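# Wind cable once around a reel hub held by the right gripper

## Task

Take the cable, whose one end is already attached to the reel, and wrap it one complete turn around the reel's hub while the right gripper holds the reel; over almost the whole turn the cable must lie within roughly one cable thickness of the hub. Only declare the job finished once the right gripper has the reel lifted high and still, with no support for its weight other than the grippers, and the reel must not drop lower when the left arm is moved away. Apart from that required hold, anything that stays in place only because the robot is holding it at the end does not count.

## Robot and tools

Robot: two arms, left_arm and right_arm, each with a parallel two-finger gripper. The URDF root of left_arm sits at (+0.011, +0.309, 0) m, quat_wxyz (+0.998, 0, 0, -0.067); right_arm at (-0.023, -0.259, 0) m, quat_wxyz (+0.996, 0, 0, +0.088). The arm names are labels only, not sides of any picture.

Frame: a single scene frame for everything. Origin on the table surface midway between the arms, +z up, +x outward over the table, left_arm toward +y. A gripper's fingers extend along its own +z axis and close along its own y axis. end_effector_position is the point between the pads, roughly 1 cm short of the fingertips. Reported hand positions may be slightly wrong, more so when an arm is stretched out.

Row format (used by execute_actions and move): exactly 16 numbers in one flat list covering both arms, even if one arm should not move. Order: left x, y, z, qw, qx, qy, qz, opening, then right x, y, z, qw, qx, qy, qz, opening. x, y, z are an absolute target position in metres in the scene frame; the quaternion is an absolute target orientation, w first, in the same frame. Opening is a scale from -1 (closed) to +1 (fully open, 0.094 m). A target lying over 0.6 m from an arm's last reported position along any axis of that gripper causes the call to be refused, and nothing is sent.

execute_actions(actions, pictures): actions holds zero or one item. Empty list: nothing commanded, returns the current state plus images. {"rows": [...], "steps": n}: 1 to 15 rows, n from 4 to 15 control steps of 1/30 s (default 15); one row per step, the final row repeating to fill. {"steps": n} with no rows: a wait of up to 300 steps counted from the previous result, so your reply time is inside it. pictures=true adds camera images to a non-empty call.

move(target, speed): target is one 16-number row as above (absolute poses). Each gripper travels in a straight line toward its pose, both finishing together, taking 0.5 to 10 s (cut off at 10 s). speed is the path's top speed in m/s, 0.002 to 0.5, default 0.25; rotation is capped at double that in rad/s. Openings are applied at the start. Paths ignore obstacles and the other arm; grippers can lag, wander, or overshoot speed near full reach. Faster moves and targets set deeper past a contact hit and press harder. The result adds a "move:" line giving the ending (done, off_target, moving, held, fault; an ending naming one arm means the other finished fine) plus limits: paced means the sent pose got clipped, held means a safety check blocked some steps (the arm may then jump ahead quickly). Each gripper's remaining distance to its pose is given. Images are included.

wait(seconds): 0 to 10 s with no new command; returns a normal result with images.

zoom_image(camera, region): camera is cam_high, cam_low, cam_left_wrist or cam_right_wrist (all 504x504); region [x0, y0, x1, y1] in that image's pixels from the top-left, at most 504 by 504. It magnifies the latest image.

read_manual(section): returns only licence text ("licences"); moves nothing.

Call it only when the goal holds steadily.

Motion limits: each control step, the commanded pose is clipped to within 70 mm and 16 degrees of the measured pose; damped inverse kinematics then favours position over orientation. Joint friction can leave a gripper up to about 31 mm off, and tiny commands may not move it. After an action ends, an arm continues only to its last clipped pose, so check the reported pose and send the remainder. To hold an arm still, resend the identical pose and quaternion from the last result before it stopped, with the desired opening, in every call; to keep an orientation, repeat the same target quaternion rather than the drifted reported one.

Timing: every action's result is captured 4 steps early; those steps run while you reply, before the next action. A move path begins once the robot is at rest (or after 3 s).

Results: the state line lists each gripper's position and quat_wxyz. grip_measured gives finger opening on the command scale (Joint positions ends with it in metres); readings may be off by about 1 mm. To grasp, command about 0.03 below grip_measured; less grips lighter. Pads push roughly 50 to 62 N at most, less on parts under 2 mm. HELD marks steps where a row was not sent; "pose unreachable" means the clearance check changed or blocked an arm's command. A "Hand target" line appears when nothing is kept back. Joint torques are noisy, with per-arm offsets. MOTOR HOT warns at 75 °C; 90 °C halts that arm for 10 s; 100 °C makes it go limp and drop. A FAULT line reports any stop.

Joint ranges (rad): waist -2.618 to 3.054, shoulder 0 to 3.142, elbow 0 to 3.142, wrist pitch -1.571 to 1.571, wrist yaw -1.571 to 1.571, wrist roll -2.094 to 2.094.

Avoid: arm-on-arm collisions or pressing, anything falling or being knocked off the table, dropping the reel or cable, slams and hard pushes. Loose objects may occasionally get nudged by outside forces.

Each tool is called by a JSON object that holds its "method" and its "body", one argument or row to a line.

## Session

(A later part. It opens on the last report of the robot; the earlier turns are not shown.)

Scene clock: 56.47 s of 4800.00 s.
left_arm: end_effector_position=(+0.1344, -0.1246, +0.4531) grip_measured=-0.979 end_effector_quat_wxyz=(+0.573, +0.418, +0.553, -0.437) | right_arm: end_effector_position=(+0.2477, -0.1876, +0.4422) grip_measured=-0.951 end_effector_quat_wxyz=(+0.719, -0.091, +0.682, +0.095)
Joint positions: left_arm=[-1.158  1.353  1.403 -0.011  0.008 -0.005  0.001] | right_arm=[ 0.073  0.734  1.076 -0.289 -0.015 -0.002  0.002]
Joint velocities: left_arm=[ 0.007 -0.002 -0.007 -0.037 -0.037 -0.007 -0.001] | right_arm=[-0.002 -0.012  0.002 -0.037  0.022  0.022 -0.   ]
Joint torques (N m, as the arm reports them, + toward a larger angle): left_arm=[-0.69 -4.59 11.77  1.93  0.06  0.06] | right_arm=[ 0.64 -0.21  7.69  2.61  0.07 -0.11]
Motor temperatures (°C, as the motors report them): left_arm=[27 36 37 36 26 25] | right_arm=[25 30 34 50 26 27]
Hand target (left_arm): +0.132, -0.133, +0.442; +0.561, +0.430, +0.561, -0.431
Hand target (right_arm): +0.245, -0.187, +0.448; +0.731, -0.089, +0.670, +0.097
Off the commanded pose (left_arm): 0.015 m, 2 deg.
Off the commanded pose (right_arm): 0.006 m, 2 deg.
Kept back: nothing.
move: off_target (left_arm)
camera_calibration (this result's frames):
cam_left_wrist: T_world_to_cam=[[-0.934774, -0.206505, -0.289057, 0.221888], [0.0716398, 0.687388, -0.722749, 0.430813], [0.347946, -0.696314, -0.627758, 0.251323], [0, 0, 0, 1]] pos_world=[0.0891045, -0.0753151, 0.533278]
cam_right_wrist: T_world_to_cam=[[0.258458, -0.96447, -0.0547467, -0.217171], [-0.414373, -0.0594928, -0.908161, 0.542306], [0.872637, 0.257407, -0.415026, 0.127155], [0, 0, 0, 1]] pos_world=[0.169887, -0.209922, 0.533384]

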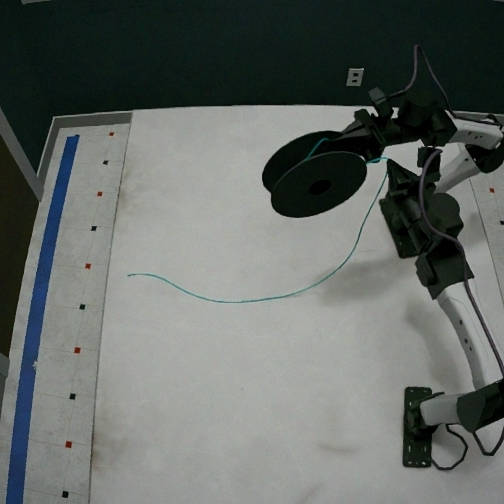

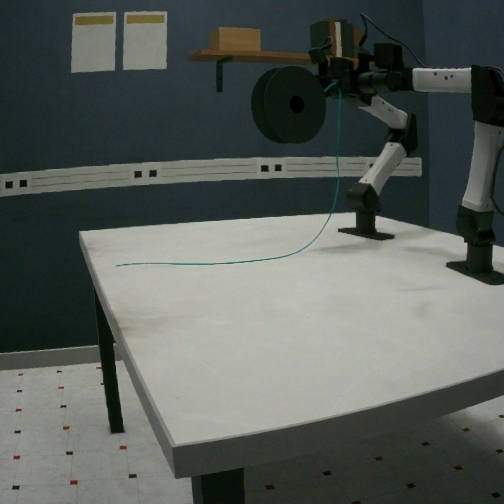

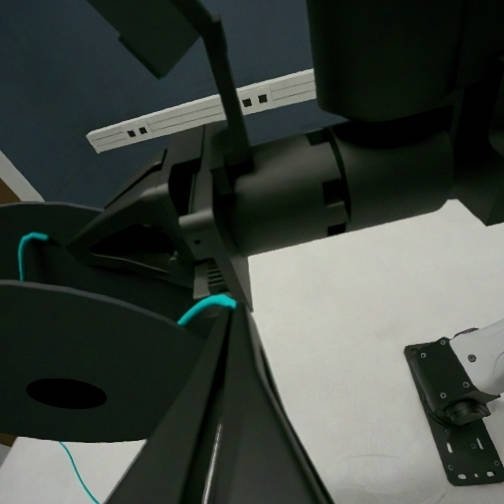

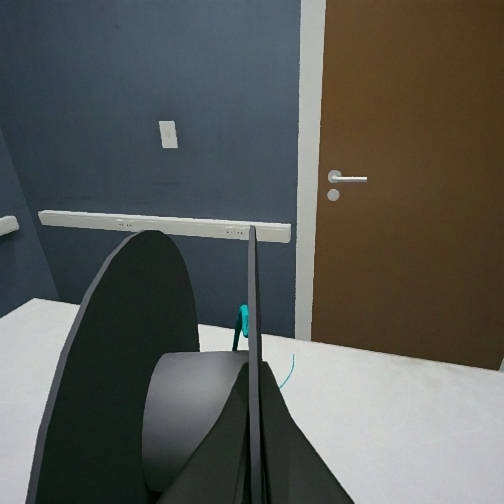

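{"method": "move", "body": {
  "target": [0.199,-0.110,0.497,0.561,0.4305,0.561,-0.4305,-1.0,0.245,-0.1885,0.447,0.7310,-0.0882,0.6698,0.0962,-0.985],
  "speed": 0.12
}}

Scene clock: 65.63 s of 4800.00 s.
left_arm: end_effector_position=(+0.1950, -0.1077, +0.4969) grip_measured=-0.979 end_effector_quat_wxyz=(+0.562, +0.427, +0.562, -0.431) | right_arm: end_effector_position=(+0.2476, -0.1868, +0.4415) grip_measured=-0.951 end_effector_quat_wxyz=(+0.718, -0.093, +0.683, +0.096)
Joint positions: left_arm=[-0.934  1.459  1.715 -0.253  0.236 -0.005  0.001] | right_arm=[ 0.073  0.734  1.076 -0.292 -0.019 -0.002  0.002]
Joint velocities: left_arm=[-0.022 -0.002  0.007  0.007 -0.022 -0.007 -0.001] | right_arm=[ 0.002 -0.012 -0.022  0.007  0.11   0.022 -0.002]
Joint torques (N m, as the arm reports them, + toward a larger angle): left_arm=[ 0.75 -5.81 11.64  2.1   0.2   0.13] | right_arm=[-0.01 -0.49  7.32  2.59  0.07 -0.04]
Motor temperatures (°C, as the motors report them): left_arm=[27 36 38 36 26 25] | right_arm=[25 29 34 49 26 27]
Hand target (left_arm): +0.198, -0.110, +0.497; +0.562, +0.432, +0.560, -0.429
Hand target (right_arm): +0.245, -0.188, +0.447; +0.731, -0.088, +0.670, +0.096
Off the commanded pose (left_arm): 0.005 m, 0 deg.
Off the commanded pose (right_arm): 0.006 m, 2 deg.
Kept back: nothing.
After step 180, 2.00 s passed at rest.
move: done
camera_calibration (this result's frames):
cam_left_wrist: T_world_to_cam=[[-0.93806, -0.192894, -0.28781, 0.296164], [0.0680589, 0.711915, -0.69896, 0.438042], [0.339722, -0.675254, -0.654691, 0.28676], [0, 0, 0, 1]] pos_world=[0.150588, -0.0610844, 0.579152]
cam_right_wrist: T_world_to_cam=[[0.262706, -0.963332, -0.0545552, -0.217351], [-0.416725, -0.0622841, -0.906896, 0.541103], [0.870245, 0.260981, -0.417807, 0.129281], [0, 0, 0, 1]] pos_world=[0.170085, -0.209419, 0.532881]

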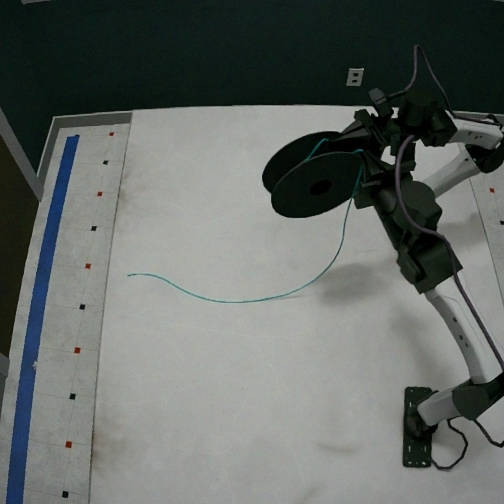

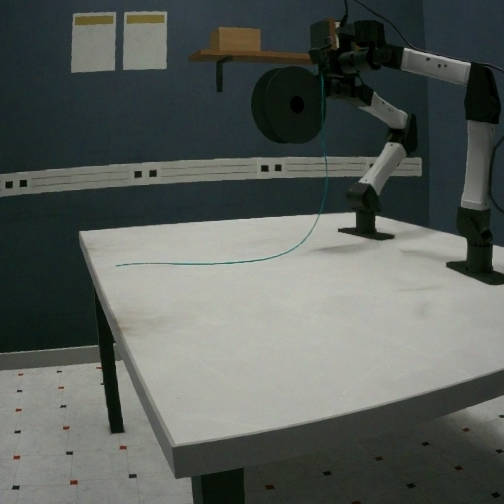

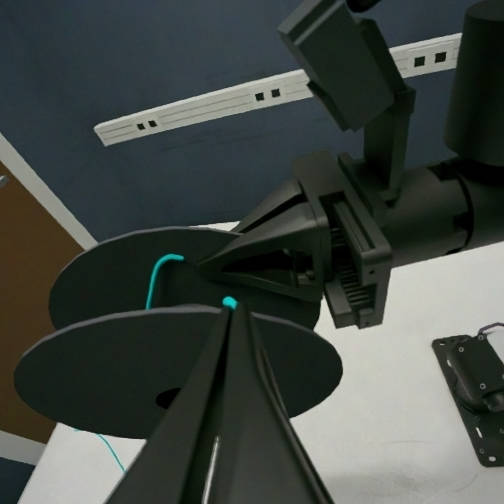

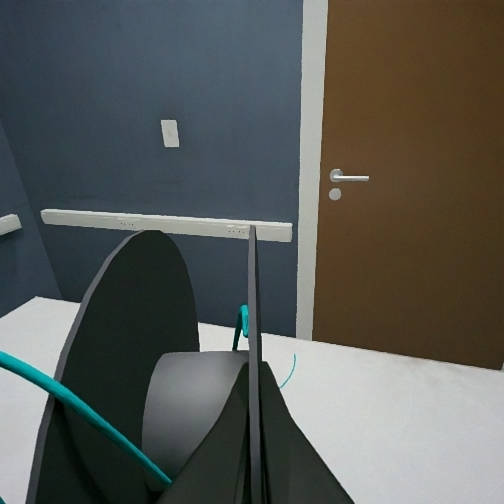

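{"method": "move", "body": {
  "target": [0.272,-0.091,0.503,0.561,0.4305,0.561,-0.4305,-1.0,0.245,-0.1885,0.447,0.7310,-0.0882,0.6698,0.0962,-0.985],
  "speed": 0.15
}}

Scene clock: 67.03 s of 4800.00 s.
left_arm: end_effector_position=(+0.2646, -0.0939, +0.4994) grip_measured=-0.979 end_effector_quat_wxyz=(+0.555, +0.433, +0.562, -0.434) | right_arm: end_effector_position=(+0.2466, -0.1835, +0.4424) grip_measured=-0.951 end_effector_quat_wxyz=(+0.719, -0.100, +0.680, +0.103)
Joint positions: left_arm=[-0.709  1.581  1.854 -0.282  0.478 -0.004  0.001] | right_arm=[ 0.073  0.734  1.076 -0.288 -0.039 -0.002  0.002]
Joint velocities: left_arm=[ 0.002  0.007 -0.012  0.007 -0.051 -0.007 -0.   ] | right_arm=[-0.002  0.022 -0.002  0.066 -0.007 -0.037  0.   ]
Joint torques (N m, as the arm reports them, + toward a larger angle): left_arm=[ 1.32 -7.26 11.61  2.05  0.12  0.13] | right_arm=[-0.21 -0.68  7.46  2.54  0.31 -0.07]
Motor temperatures (°C, as the motors report them): left_arm=[27 36 38 36 26 25] | right_arm=[25 29 34 49 26 27]
Hand target (left_arm): +0.271, -0.091, +0.503; +0.562, +0.432, +0.561, -0.429
Hand target (right_arm): +0.245, -0.188, +0.447; +0.731, -0.088, +0.670, +0.097
Off the commanded pose (left_arm): 0.009 m, 1 deg.
Off the commanded pose (right_arm): 0.007 m, 2 deg.
Kept back: nothing.
move: done
camera_calibration (this result's frames):
cam_left_wrist: T_world_to_cam=[[-0.943084, -0.174054, -0.283369, 0.365726], [0.0757659, 0.717231, -0.692704, 0.420585], [0.323809, -0.674748, -0.663222, 0.282618], [0, 0, 0, 1]] pos_world=[0.22153, -0.0473048, 0.582415]
cam_right_wrist: T_world_to_cam=[[0.282315, -0.957834, -0.0534002, -0.218166], [-0.411791, -0.0707211, -0.90853, 0.539695], [0.866445, 0.278481, -0.414393, 0.132312], [0, 0, 0, 1]] pos_world=[0.169192, -0.207645, 0.533508]

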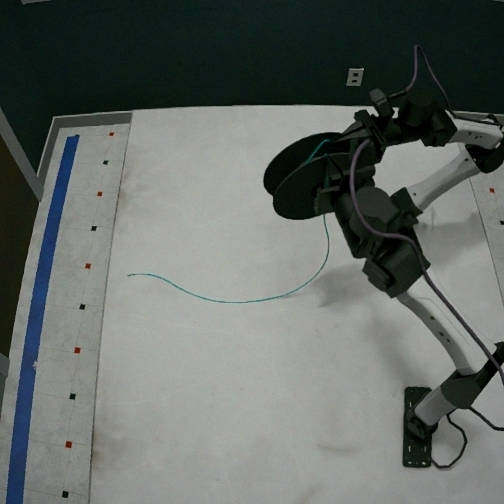

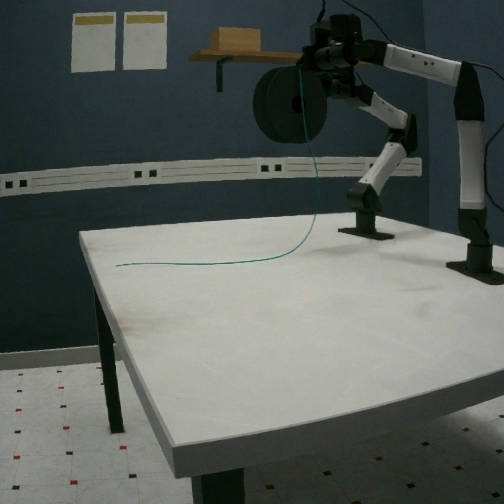

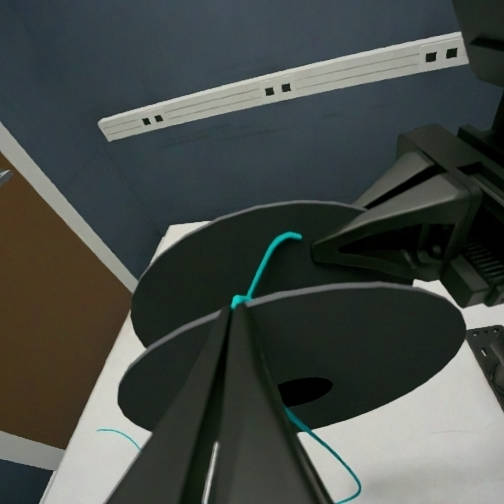

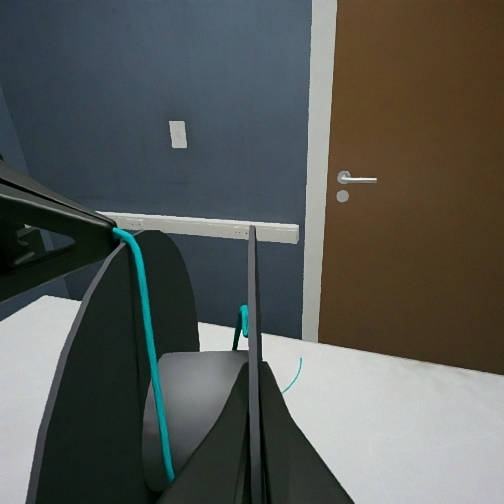

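{"method": "move", "body": {
  "target": [0.272,-0.091,0.503,0.6745,0.7065,-0.0309,0.2127,-1.0,0.245,-0.1885,0.447,0.7310,-0.0882,0.6698,0.0962,-0.985],
  "speed": 0.5
}}

Scene clock: 72.73 s of 4800.00 s.
left_arm: end_effector_position=(+0.2650, -0.0933, +0.4992) grip_measured=-0.980 end_effector_quat_wxyz=(+0.675, +0.710, -0.029, +0.201) | right_arm: end_effector_position=(+0.2466, -0.1835, +0.4418) grip_measured=-0.951 end_effector_quat_wxyz=(+0.718, -0.101, +0.681, +0.103)
Joint positions: left_arm=[-0.706  1.581  1.854 -0.283  0.484  1.906  0.001] | right_arm=[ 0.073  0.734  1.076 -0.291 -0.039 -0.003  0.002]
Joint velocities: left_arm=[-0.017 -0.007  0.012 -0.007  0.037  0.022 -0.001] | right_arm=[-0.012  0.002  0.002 -0.007  0.051 -0.037 -0.   ]
Joint torques (N m, as the arm reports them, + toward a larger angle): left_arm=[ 1.29 -7.22 11.29  2.08  0.1   0.11] | right_arm=[-0.16 -0.48  7.41  2.62  0.3  -0.04]
Motor temperatures (°C, as the motors report them): left_arm=[27 36 38 37 26 25] | right_arm=[25 29 34 49 26 27]
Hand target (left_arm): +0.272, -0.091, +0.503; +0.674, +0.706, -0.031, +0.213
Hand target (right_arm): +0.245, -0.188, +0.447; +0.731, -0.089, +0.670, +0.097
Off the commanded pose (left_arm): 0.008 m, 1 deg.
Off the commanded pose (right_arm): 0.007 m, 3 deg.
Kept back: nothing.
move: off_target (right_arm)
camera_calibration (this result's frames):
cam_left_wrist: T_world_to_cam=[[0.550629, 0.211241, -0.80758, 0.267944], [0.39372, 0.787357, 0.474399, -0.240321], [0.736066, -0.579178, 0.350372, -0.323505], [0, 0, 0, 1]] pos_world=[0.185202, -0.0547493, 0.443742]
cam_right_wrist: T_world_to_cam=[[0.282157, -0.957939, -0.0523441, -0.218644], [-0.413514, -0.0722037, -0.90763, 0.538952], [0.865675, 0.277739, -0.416494, 0.133034], [0, 0, 0, 1]] pos_world=[0.169392, -0.207482, 0.533132]

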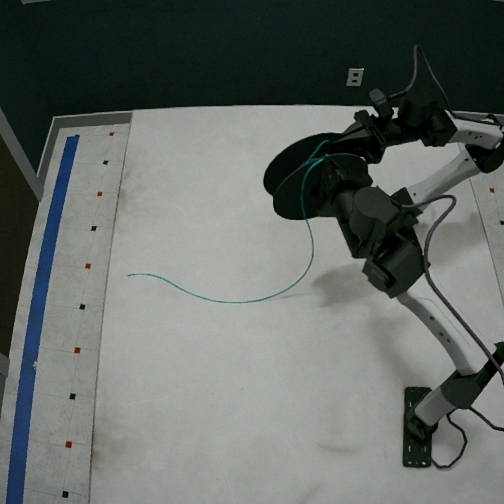

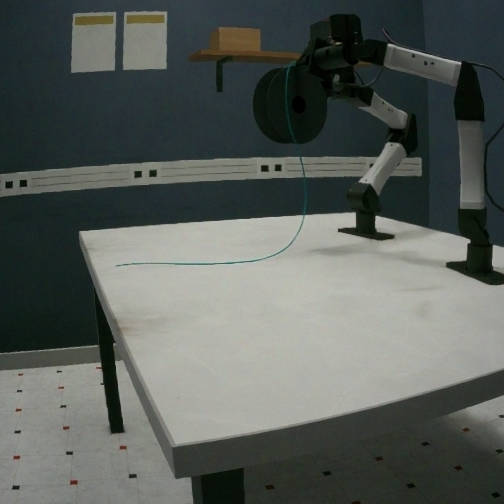

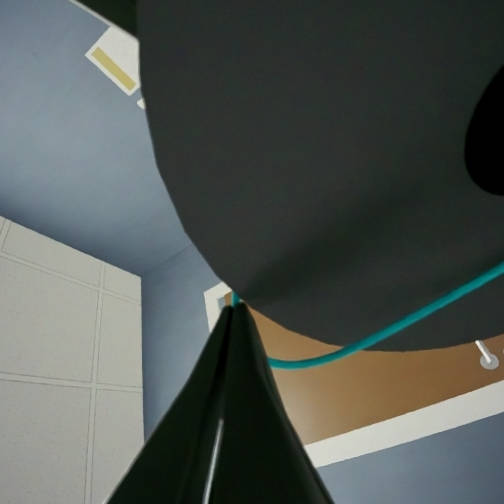

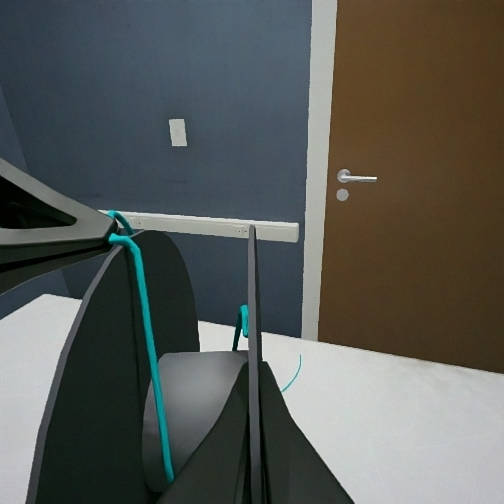

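{"method": "move", "body": {
  "target": [0.288,-0.120,0.521,0.6745,0.7065,-0.0309,0.2127,-1.0,0.245,-0.1885,0.447,0.7310,-0.0882,0.6698,0.0962,-0.985],
  "speed": 0.06
}}

Scene clock: 75.23 s of 4800.00 s.
left_arm: end_effector_position=(+0.2794, -0.1169, +0.5160) grip_measured=-0.980 end_effector_quat_wxyz=(+0.672, +0.714, -0.033, +0.193) | right_arm: end_effector_position=(+0.2485, -0.1924, +0.4488) grip_measured=-0.951 end_effector_quat_wxyz=(+0.730, -0.079, +0.674, +0.087)
Joint positions: left_arm=[-0.714  1.75   2.14  -0.416  0.49   1.909  0.001] | right_arm=[ 0.073  0.734  1.076 -0.262  0.014  0.     0.002]
Joint velocities: left_arm=[-0.007  0.007  0.012 -0.037 -0.022 -0.007 -0.   ] | right_arm=[-0.007 -0.002 -0.007 -0.022  0.066 -0.051  0.001]
Joint torques (N m, as the arm reports them, + toward a larger angle): left_arm=[ 0.21 -7.7  11.24  2.32 -0.21  0.09] | right_arm=[ 0.1  -0.59  7.4   2.34 -0.27 -0.11]
Motor temperatures (°C, as the motors report them): left_arm=[27 37 39 37 26 25] | right_arm=[25 29 34 49 26 27]
Hand target (left_arm): +0.288, -0.119, +0.521; +0.675, +0.706, -0.031, +0.212
Hand target (right_arm): +0.245, -0.188, +0.447; +0.731, -0.088, +0.670, +0.096
Off the commanded pose (left_arm): 0.010 m, 2 deg.
Off the commanded pose (right_arm): 0.006 m, 2 deg.
Kept back: nothing.
move: done
camera_calibration (this result's frames):
cam_left_wrist: T_world_to_cam=[[0.546853, 0.213838, -0.80946, 0.280917], [0.408791, 0.775552, 0.48105, -0.244429], [0.730645, -0.593964, 0.336698, -0.346875], [0, 0, 0, 1]] pos_world=[0.199742, -0.0765347, 0.461765]
cam_right_wrist: T_world_to_cam=[[0.23271, -0.970805, -0.0581633, -0.214939], [-0.392885, -0.039133, -0.918755, 0.551622], [0.889656, 0.236655, -0.390521, 0.111215], [0, 0, 0, 1]] pos_world=[0.167799, -0.213397, 0.537736]

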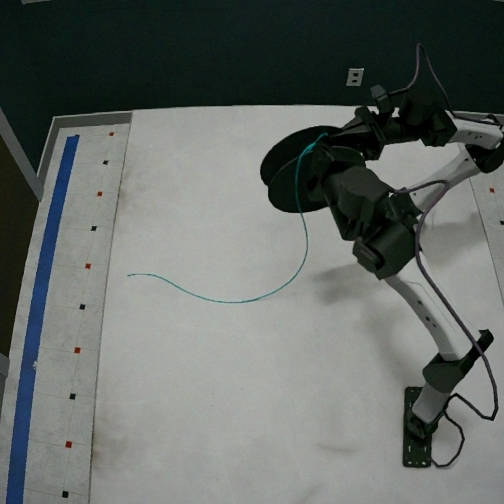

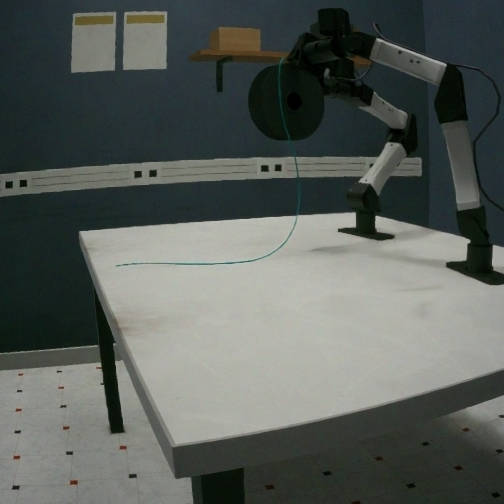

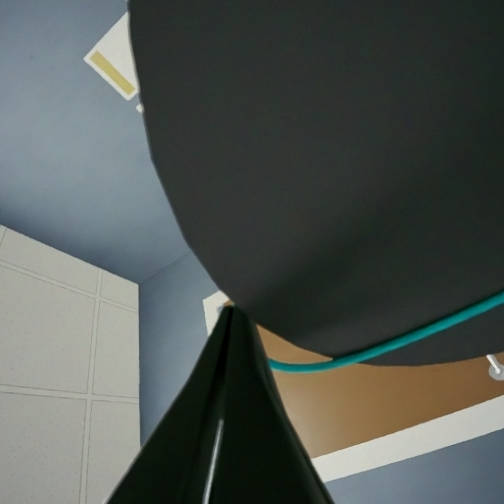

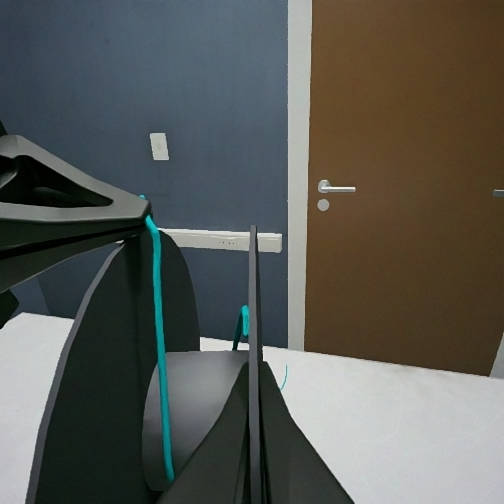

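{"method": "move", "body": {
  "target": [0.312,-0.122,0.523,0.6745,0.7065,-0.0309,0.2127,-0.955,0.245,-0.1885,0.447,0.7310,-0.0882,0.6698,0.0962,-0.985],
  "speed": 0.05
}}

Scene clock: 78.87 s of 4800.00 s.
left_arm: end_effector_position=(+0.2850, -0.1244, +0.5162) grip_measured=-0.951 end_effector_quat_wxyz=(+0.674, +0.717, -0.049, +0.171) | right_arm: end_effector_position=(+0.2495, -0.1966, +0.4484) grip_measured=-0.951 end_effector_quat_wxyz=(+0.730, -0.070, +0.675, +0.078)
Joint positions: left_arm=[-0.695  1.825  2.252 -0.466  0.561  1.909  0.002] | right_arm=[ 0.073  0.734  1.076 -0.264  0.038  0.     0.002]
Joint velocities: left_arm=[ 0.022  0.007  0.032 -0.037  0.007 -0.007 -0.   ] | right_arm=[-0.012 -0.017 -0.002  0.037 -0.007  0.007 -0.002]
Joint torques (N m, as the arm reports them, + toward a larger angle): left_arm=[ 2.34 -7.81 11.02  2.44 -0.5   0.1 ] | right_arm=[ 0.06 -0.61  7.16  2.35 -0.54 -0.07]
Motor temperatures (°C, as the motors report them): left_arm=[27 37 39 37 26 25] | right_arm=[25 29 34 49 26 27]
Hand target (left_arm): +0.310, -0.120, +0.522; +0.674, +0.707, -0.031, +0.212
Hand target (right_arm): +0.245, -0.189, +0.447; +0.731, -0.088, +0.670, +0.096
Off the commanded pose (left_arm): 0.028 m, 5 deg.
Off the commanded pose (right_arm): 0.009 m, 3 deg.
Kept back: nothing.
move: off_target (left_arm, right_arm)
camera_calibration (this result's frames):
cam_left_wrist: T_world_to_cam=[[0.548515, 0.192442, -0.813694, 0.278698], [0.453589, 0.749032, 0.482916, -0.258023], [0.702416, -0.633969, 0.323565, -0.345648], [0, 0, 0, 1]] pos_world=[0.206955, -0.0794964, 0.463218]
cam_right_wrist: T_world_to_cam=[[0.20853, -0.976169, -0.0600812, -0.213378], [-0.395517, -0.0279878, -0.918032, 0.554014], [0.894473, 0.215201, -0.391928, 0.106394], [0, 0, 0, 1]] pos_world=[0.168452, -0.215683, 0.537481]

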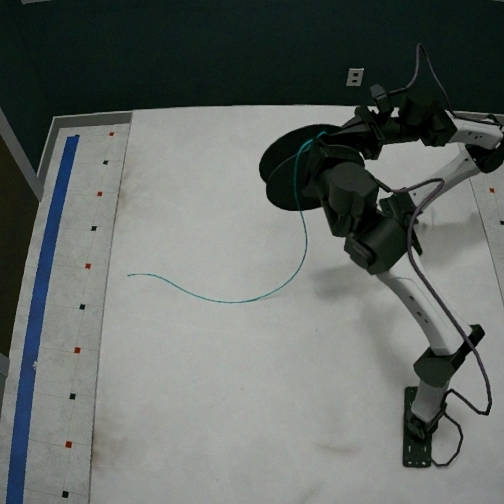

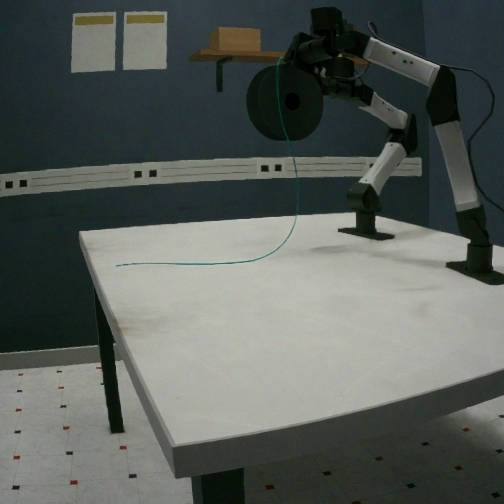

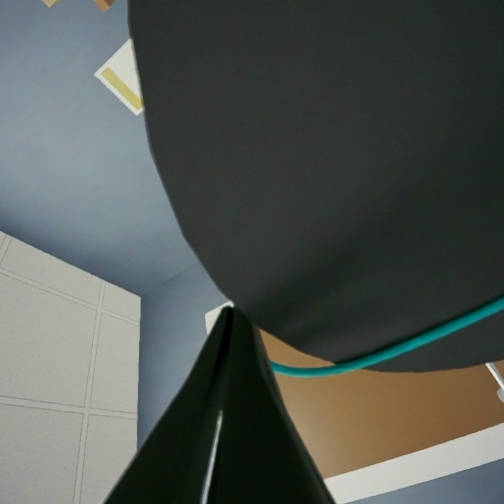

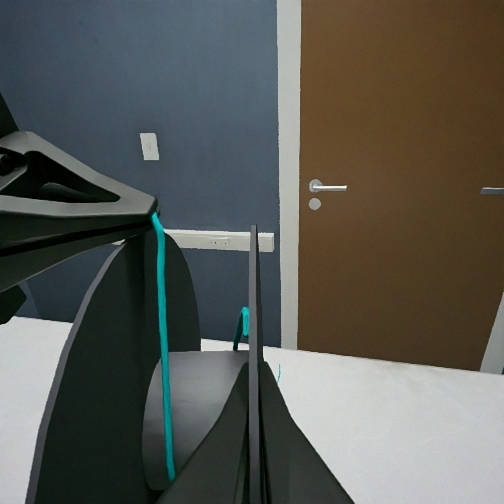

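{"method": "move", "body": {
  "target": [0.305,-0.118,0.523,0.6745,0.7065,-0.0309,0.2127,-0.915,0.245,-0.1885,0.447,0.7310,-0.0882,0.6698,0.0962,-0.985],
  "speed": 0.04
}}

Scene clock: 81.30 s of 4800.00 s.
left_arm: end_effector_position=(+0.2970, -0.1200, +0.5225) grip_measured=-0.916 end_effector_quat_wxyz=(+0.675, +0.710, -0.034, +0.198) | right_arm: end_effector_position=(+0.2481, -0.1899, +0.4452) grip_measured=-0.951 end_effector_quat_wxyz=(+0.724, -0.085, +0.678, +0.091)
Joint positions: left_arm=[-0.684  1.826  2.253 -0.439  0.516  1.909  0.004] | right_arm=[ 0.073  0.734  1.076 -0.277 -0.001  0.     0.002]
Joint velocities: left_arm=[ 0.002  0.002 -0.002 -0.022 -0.007  0.007 -0.001] | right_arm=[-0.002 -0.017 -0.007 -0.051 -0.037 -0.022  0.   ]
Joint torques (N m, as the arm reports them, + toward a larger angle): left_arm=[ 0.93 -9.75  7.77  2.24 -0.07  0.1 ] | right_arm=[ 0.14 -0.37  7.38  2.45 -0.06 -0.07]
Motor temperatures (°C, as the motors report them): left_arm=[27 37 39 38 26 25] | right_arm=[25 29 34 49 26 27]
Hand target (left_arm): +0.305, -0.118, +0.523; +0.675, +0.706, -0.031, +0.212
Hand target (right_arm): +0.245, -0.188, +0.447; +0.731, -0.088, +0.670, +0.096
Off the commanded pose (left_arm): 0.008 m, 2 deg.
Off the commanded pose (right_arm): 0.004 m, 1 deg.
Kept back: nothing.
move: done
camera_calibration (this result's frames):
cam_left_wrist: T_world_to_cam=[[0.554391, 0.206722, -0.806174, 0.272401], [0.401573, 0.781996, 0.476677, -0.247121], [0.728965, -0.588003, 0.350518, -0.369813], [0, 0, 0, 1]] pos_world=[0.217801, -0.0805144, 0.467025]
cam_right_wrist: T_world_to_cam=[[0.246298, -0.967518, -0.0569824, -0.215862], [-0.404851, -0.0492871, -0.913053, 0.546817], [0.880587, 0.247953, -0.40384, 0.119874], [0, 0, 0, 1]] pos_world=[0.168986, -0.211623, 0.535383]

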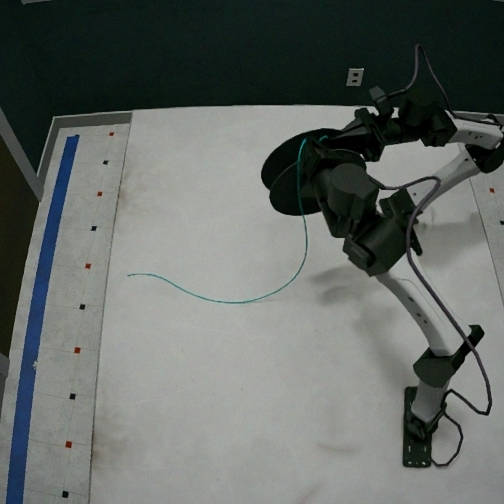

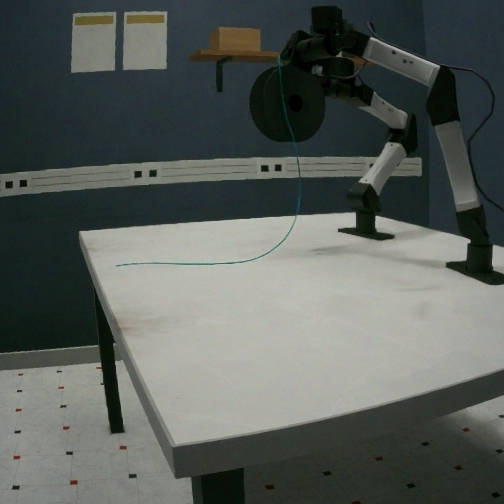

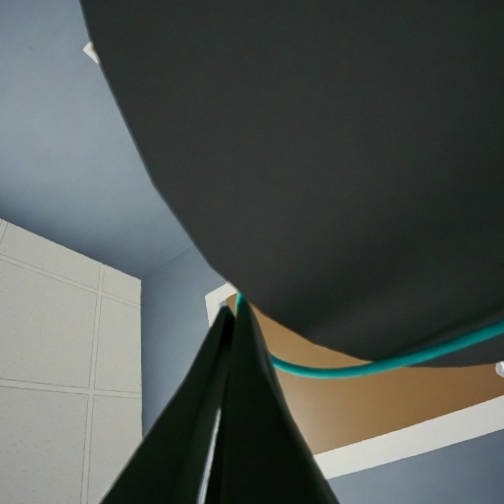

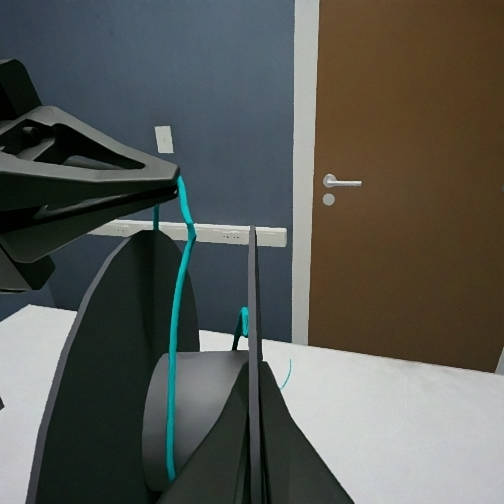

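{"method": "move", "body": {
  "target": [0.330,-0.128,0.520,0.6745,0.7065,-0.0309,0.2127,-0.915,0.245,-0.1885,0.447,0.7310,-0.0882,0.6698,0.0962,-0.985],
  "speed": 0.05
}}

Scene clock: 82.93 s of 4800.00 s.
left_arm: end_effector_position=(+0.3207, -0.1260, +0.5294) grip_measured=-0.916 end_effector_quat_wxyz=(+0.682, +0.699, -0.034, +0.213) | right_arm: end_effector_position=(+0.2483, -0.1897, +0.4408) grip_measured=-0.951 end_effector_quat_wxyz=(+0.718, -0.087, +0.685, +0.091)
Joint positions: left_arm=[-0.656  1.924  2.384 -0.436  0.528  1.909  0.004] | right_arm=[ 0.073  0.734  1.076 -0.295 -0.002  0.     0.002]
Joint velocities: left_arm=[-0.007  0.012 -0.012  0.007 -0.125  0.007  0.   ] | right_arm=[-0.022  0.002 -0.007 -0.007 -0.066  0.037  0.001]
Joint torques (N m, as the arm reports them, + toward a larger angle): left_arm=[ 0.92 -8.81 10.05  1.9   0.1   0.1 ] | right_arm=[ 0.18 -0.61  7.29  2.67 -0.12 -0.06]
Motor temperatures (°C, as the motors report them): left_arm=[27 38 39 38 26 25] | right_arm=[25 29 34 49 26 27]
Hand target (left_arm): +0.330, -0.128, +0.520; +0.675, +0.706, -0.031, +0.213
Hand target (right_arm): +0.245, -0.189, +0.447; +0.731, -0.088, +0.670, +0.096
Off the commanded pose (left_arm): 0.013 m, 1 deg.
Off the commanded pose (right_arm): 0.007 m, 2 deg.
Kept back: nothing.
move: off_target (left_arm)
camera_calibration (this result's frames):
cam_left_wrist: T_world_to_cam=[[0.571229, 0.195291, -0.79722, 0.254491], [0.376409, 0.800798, 0.465875, -0.239089], [0.729393, -0.566202, 0.383929, -0.408065], [0, 0, 0, 1]] pos_world=[0.242263, -0.089285, 0.470939]
cam_right_wrist: T_world_to_cam=[[0.246046, -0.967584, -0.0569368, -0.215953], [-0.420603, -0.053662, -0.905656, 0.542713], [0.873244, 0.246781, -0.420172, 0.126667], [0, 0, 0, 1]] pos_world=[0.17079, -0.211088, 0.532438]

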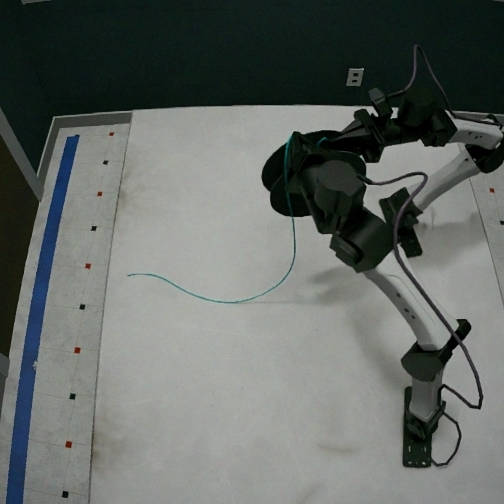

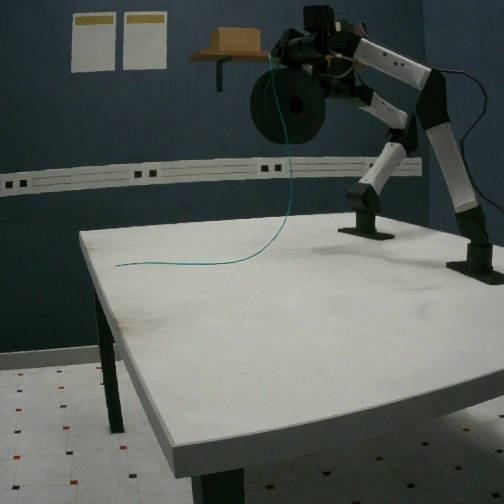

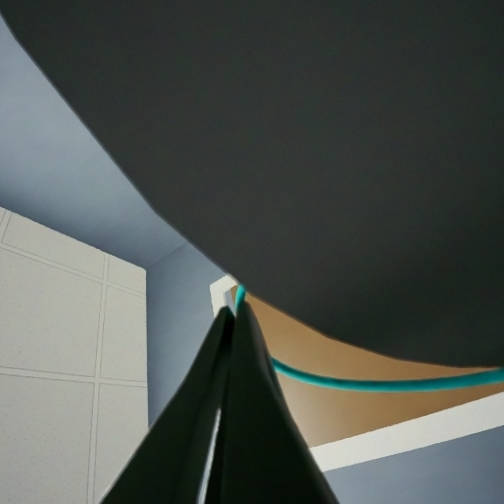

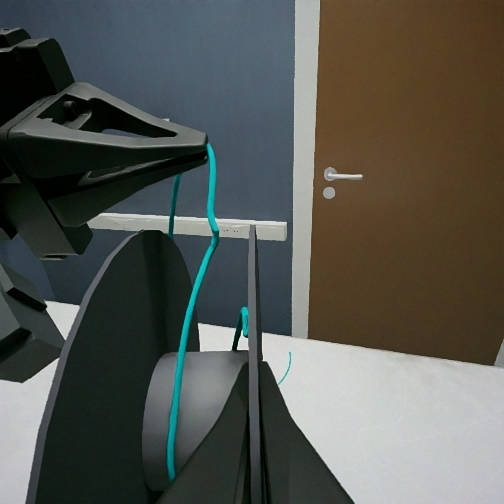

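{"method": "move", "body": {
  "target": [0.370,-0.114,0.482,0.6745,0.7065,-0.0309,0.2127,-0.915,0.245,-0.1885,0.447,0.7310,-0.0882,0.6698,0.0962,-0.985],
  "speed": 0.06
}}

Scene clock: 84.73 s of 4800.00 s.
left_arm: end_effector_position=(+0.3638, -0.1177, +0.4848) grip_measured=-0.916 end_effector_quat_wxyz=(+0.675, +0.708, -0.032, +0.204) | right_arm: end_effector_position=(+0.2485, -0.1896, +0.4367) grip_measured=-0.951 end_effector_quat_wxyz=(+0.712, -0.087, +0.691, +0.090)
Joint positions: left_arm=[-0.564  1.924  2.201 -0.283  0.624  1.913  0.004] | right_arm=[ 0.073  0.734  1.076 -0.311 -0.002  0.     0.002]
Joint velocities: left_arm=[ 0.017 -0.012 -0.002  0.051 -0.022  0.037  0.   ] | right_arm=[ 0.002 -0.002 -0.017  0.007 -0.037  0.007  0.   ]
Joint torques (N m, as the arm reports them, + toward a larger angle): left_arm=[  1.05 -11.29   7.54   2.09   0.03   0.1 ] | right_arm=[-0.04 -0.77  7.18  2.79 -0.11 -0.07]
Motor temperatures (°C, as the motors report them): left_arm=[27 38 39 38 26 25] | right_arm=[25 29 34 49 26 27]
Hand target (left_arm): +0.370, -0.114, +0.482; +0.673, +0.707, -0.031, +0.213
Hand target (right_arm): +0.245, -0.189, +0.447; +0.730, -0.088, +0.670, +0.096
Off the commanded pose (left_arm): 0.008 m, 1 deg.
Off the commanded pose (right_arm): 0.011 m, 3 deg.
Kept back: nothing.
move: off_target (right_arm)
camera_calibration (this result's frames):
cam_left_wrist: T_world_to_cam=[[0.557586, 0.210253, -0.803051, 0.202287], [0.388606, 0.788732, 0.476327, -0.252144], [0.733541, -0.577664, 0.35808, -0.407974], [0, 0, 0, 1]] pos_world=[0.284458, -0.0793293, 0.428638]
cam_right_wrist: T_world_to_cam=[[0.24512, -0.96782, -0.0569241, -0.216007], [-0.435276, -0.0573976, -0.898465, 0.538844], [0.866286, 0.24501, -0.435338, 0.132803], [0, 0, 0, 1]] pos_world=[0.172448, -0.210666, 0.529651]

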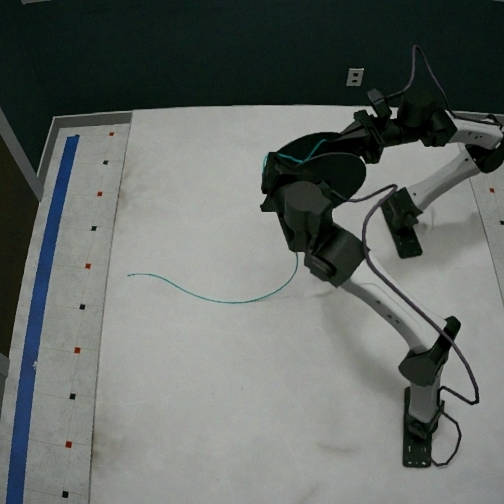

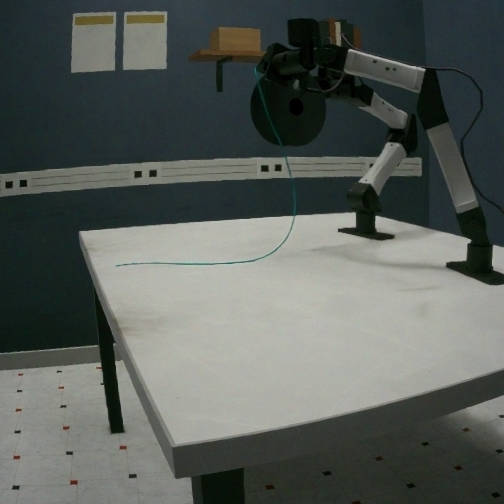

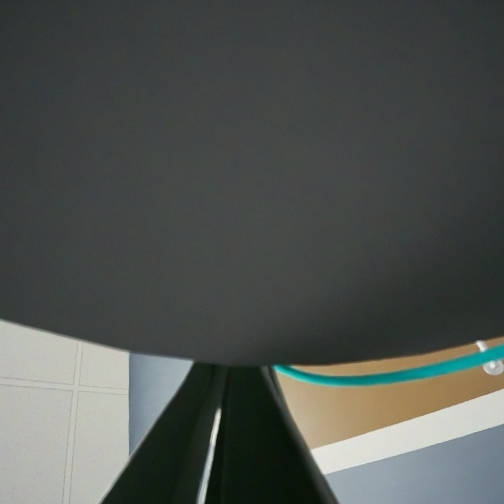

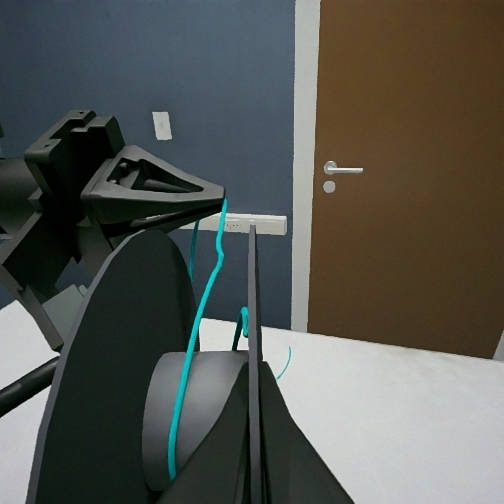

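{"method": "move", "body": {
  "target": [0.417,-0.100,0.438,0.6745,0.7065,-0.0309,0.2127,-0.915,0.245,-0.1885,0.447,0.7310,-0.0882,0.6698,0.0962,-0.985],
  "speed": 0.07
}}

Scene clock: 86.93 s of 4800.00 s.
left_arm: end_effector_position=(+0.4024, -0.0983, +0.4587) grip_measured=-0.916 end_effector_quat_wxyz=(+0.683, +0.697, -0.041, +0.215) | right_arm: end_effector_position=(+0.2485, -0.1896, +0.4353) grip_measured=-0.951 end_effector_quat_wxyz=(+0.710, -0.088, +0.693, +0.090)
Joint positions: left_arm=[-0.47   1.939  2.073 -0.101  0.72   1.913  0.004] | right_arm=[ 0.073  0.734  1.076 -0.317 -0.002  0.     0.002]
Joint velocities: left_arm=[-0.002  0.007 -0.022  0.037 -0.051  0.066  0.   ] | right_arm=[-0.007 -0.022 -0.012 -0.066  0.051 -0.095  0.   ]
Joint torques (N m, as the arm reports them, + toward a larger angle): left_arm=[ 1.   -9.6   8.08  2.    0.02  0.08] | right_arm=[ 0.04 -0.76  7.35  2.87 -0.08 -0.05]
Motor temperatures (°C, as the motors report them): left_arm=[27 39 38 38 26 25] | right_arm=[25 29 34 49 26 27]
Hand target (left_arm): +0.416, -0.100, +0.438; +0.674, +0.707, -0.031, +0.213
Hand target (right_arm): +0.245, -0.189, +0.447; +0.730, -0.088, +0.670, +0.096
Off the commanded pose (left_arm): 0.025 m, 2 deg.
Off the commanded pose (right_arm): 0.012 m, 4 deg.
Kept back: nothing.
move: off_target (left_arm, right_arm)
camera_calibration (this result's frames):
cam_left_wrist: T_world_to_cam=[[0.583291, 0.191518, -0.789362, 0.137236], [0.375062, 0.798497, 0.470883, -0.261013], [0.720486, -0.570722, 0.393925, -0.426271], [0, 0, 0, 1]] pos_world=[0.32497, -0.0611474, 0.399155]
cam_right_wrist: T_world_to_cam=[[0.245174, -0.967808, -0.0569066, -0.216041], [-0.440227, -0.0588404, -0.895956, 0.537459], [0.863765, 0.244717, -0.440481, 0.134964], [0, 0, 0, 1]] pos_world=[0.172995, -0.210489, 0.528695]

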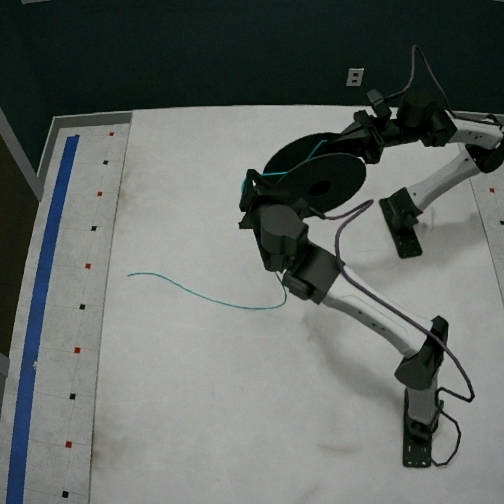

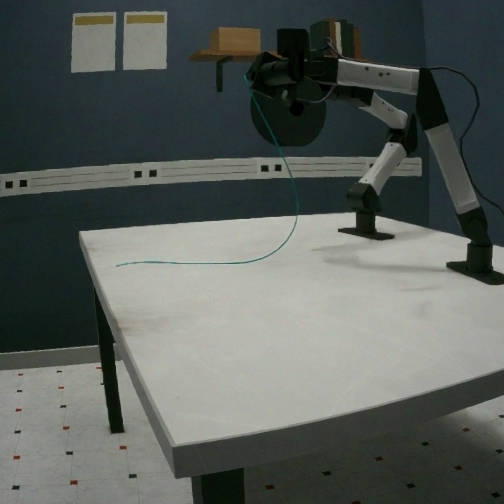

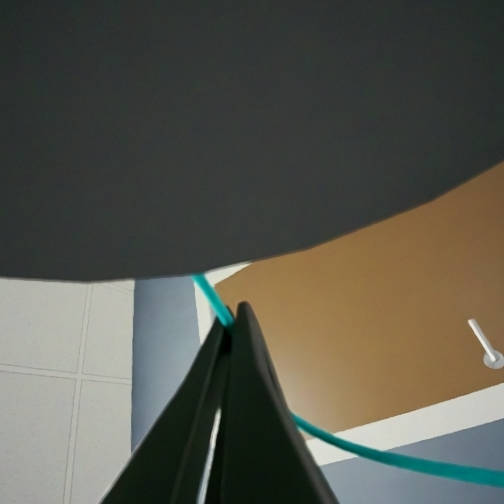

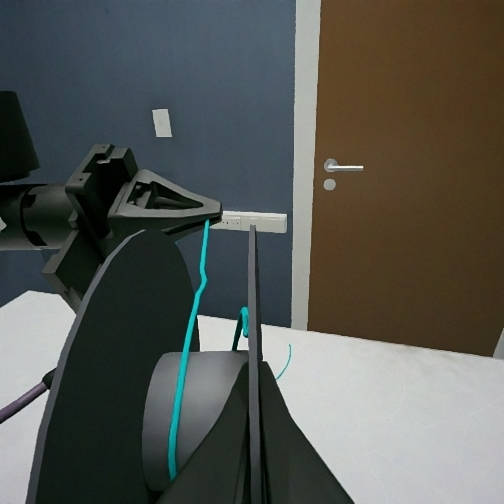

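{"method": "move", "body": {
  "target": [0.438,-0.099,0.362,0.7064,0.6904,0.1530,0.0308,-0.915,0.245,-0.1885,0.447,0.7310,-0.0882,0.6698,0.0962,-0.985],
  "speed": 0.1
}}

Scene clock: 91.33 s of 4800.00 s.
left_arm: end_effector_position=(+0.4261, -0.0999, +0.3872) grip_measured=-0.916 end_effector_quat_wxyz=(+0.718, +0.682, +0.133, +0.041) | right_arm: end_effector_position=(+0.2485, -0.1894, +0.4326) grip_measured=-0.951 end_effector_quat_wxyz=(+0.706, -0.089, +0.697, +0.090)
Joint positions: left_arm=[-0.443  1.954  1.793  0.207  0.745  1.405  0.004] | right_arm=[ 0.073  0.734  1.076 -0.328 -0.004  0.     0.002]
Joint velocities: left_arm=[ 0.007 -0.012 -0.002 -0.022 -0.066 -0.051 -0.   ] | right_arm=[-0.002 -0.002 -0.002  0.066 -0.022 -0.022 -0.001]
Joint torques (N m, as the arm reports them, + toward a larger angle): left_arm=[  1.12 -10.03   8.43   1.9    0.05  -0.11] | right_arm=[-0.12 -0.69  7.44  2.95 -0.06 -0.05]
Motor temperatures (°C, as the motors report them): left_arm=[27 40 38 38 26 25] | right_arm=[25 29 34 50 26 27]
Hand target (left_arm): +0.438, -0.099, +0.362; +0.706, +0.691, +0.153, +0.031
Hand target (right_arm): +0.244, -0.189, +0.447; +0.730, -0.088, +0.671, +0.096
Off the commanded pose (left_arm): 0.028 m, 3 deg.
Off the commanded pose (right_arm): 0.015 m, 4 deg.
Kept back: nothing.
move: off_target (left_arm, right_arm)
camera_calibration (this result's frames):
cam_left_wrist: T_world_to_cam=[[0.148028, 0.0686323, -0.986599, 0.316864], [0.535344, 0.833237, 0.138286, -0.171026], [0.831561, -0.54864, 0.0866006, -0.342214], [0, 0, 0, 1]] pos_world=[0.329225, -0.0669939, 0.365904]
cam_right_wrist: T_world_to_cam=[[0.245671, -0.967683, -0.0568741, -0.216113], [-0.449732, -0.0618076, -0.891022, 0.534701], [0.858712, 0.244477, -0.450383, 0.139207], [0, 0, 0, 1]] pos_world=[0.174026, -0.210113, 0.526836]

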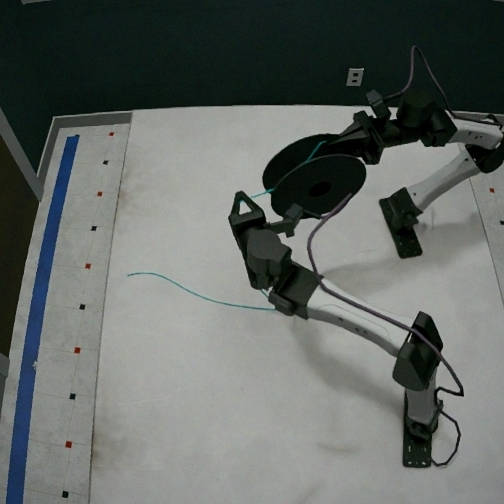

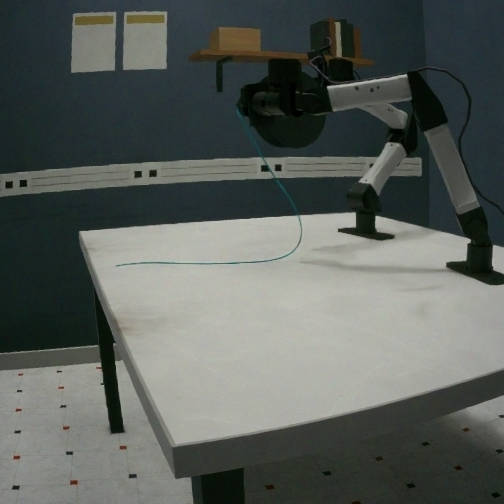

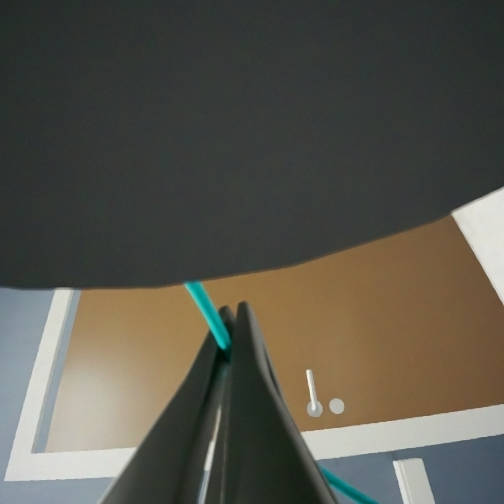

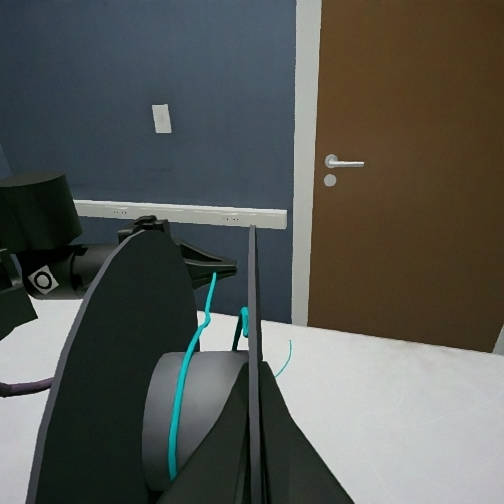

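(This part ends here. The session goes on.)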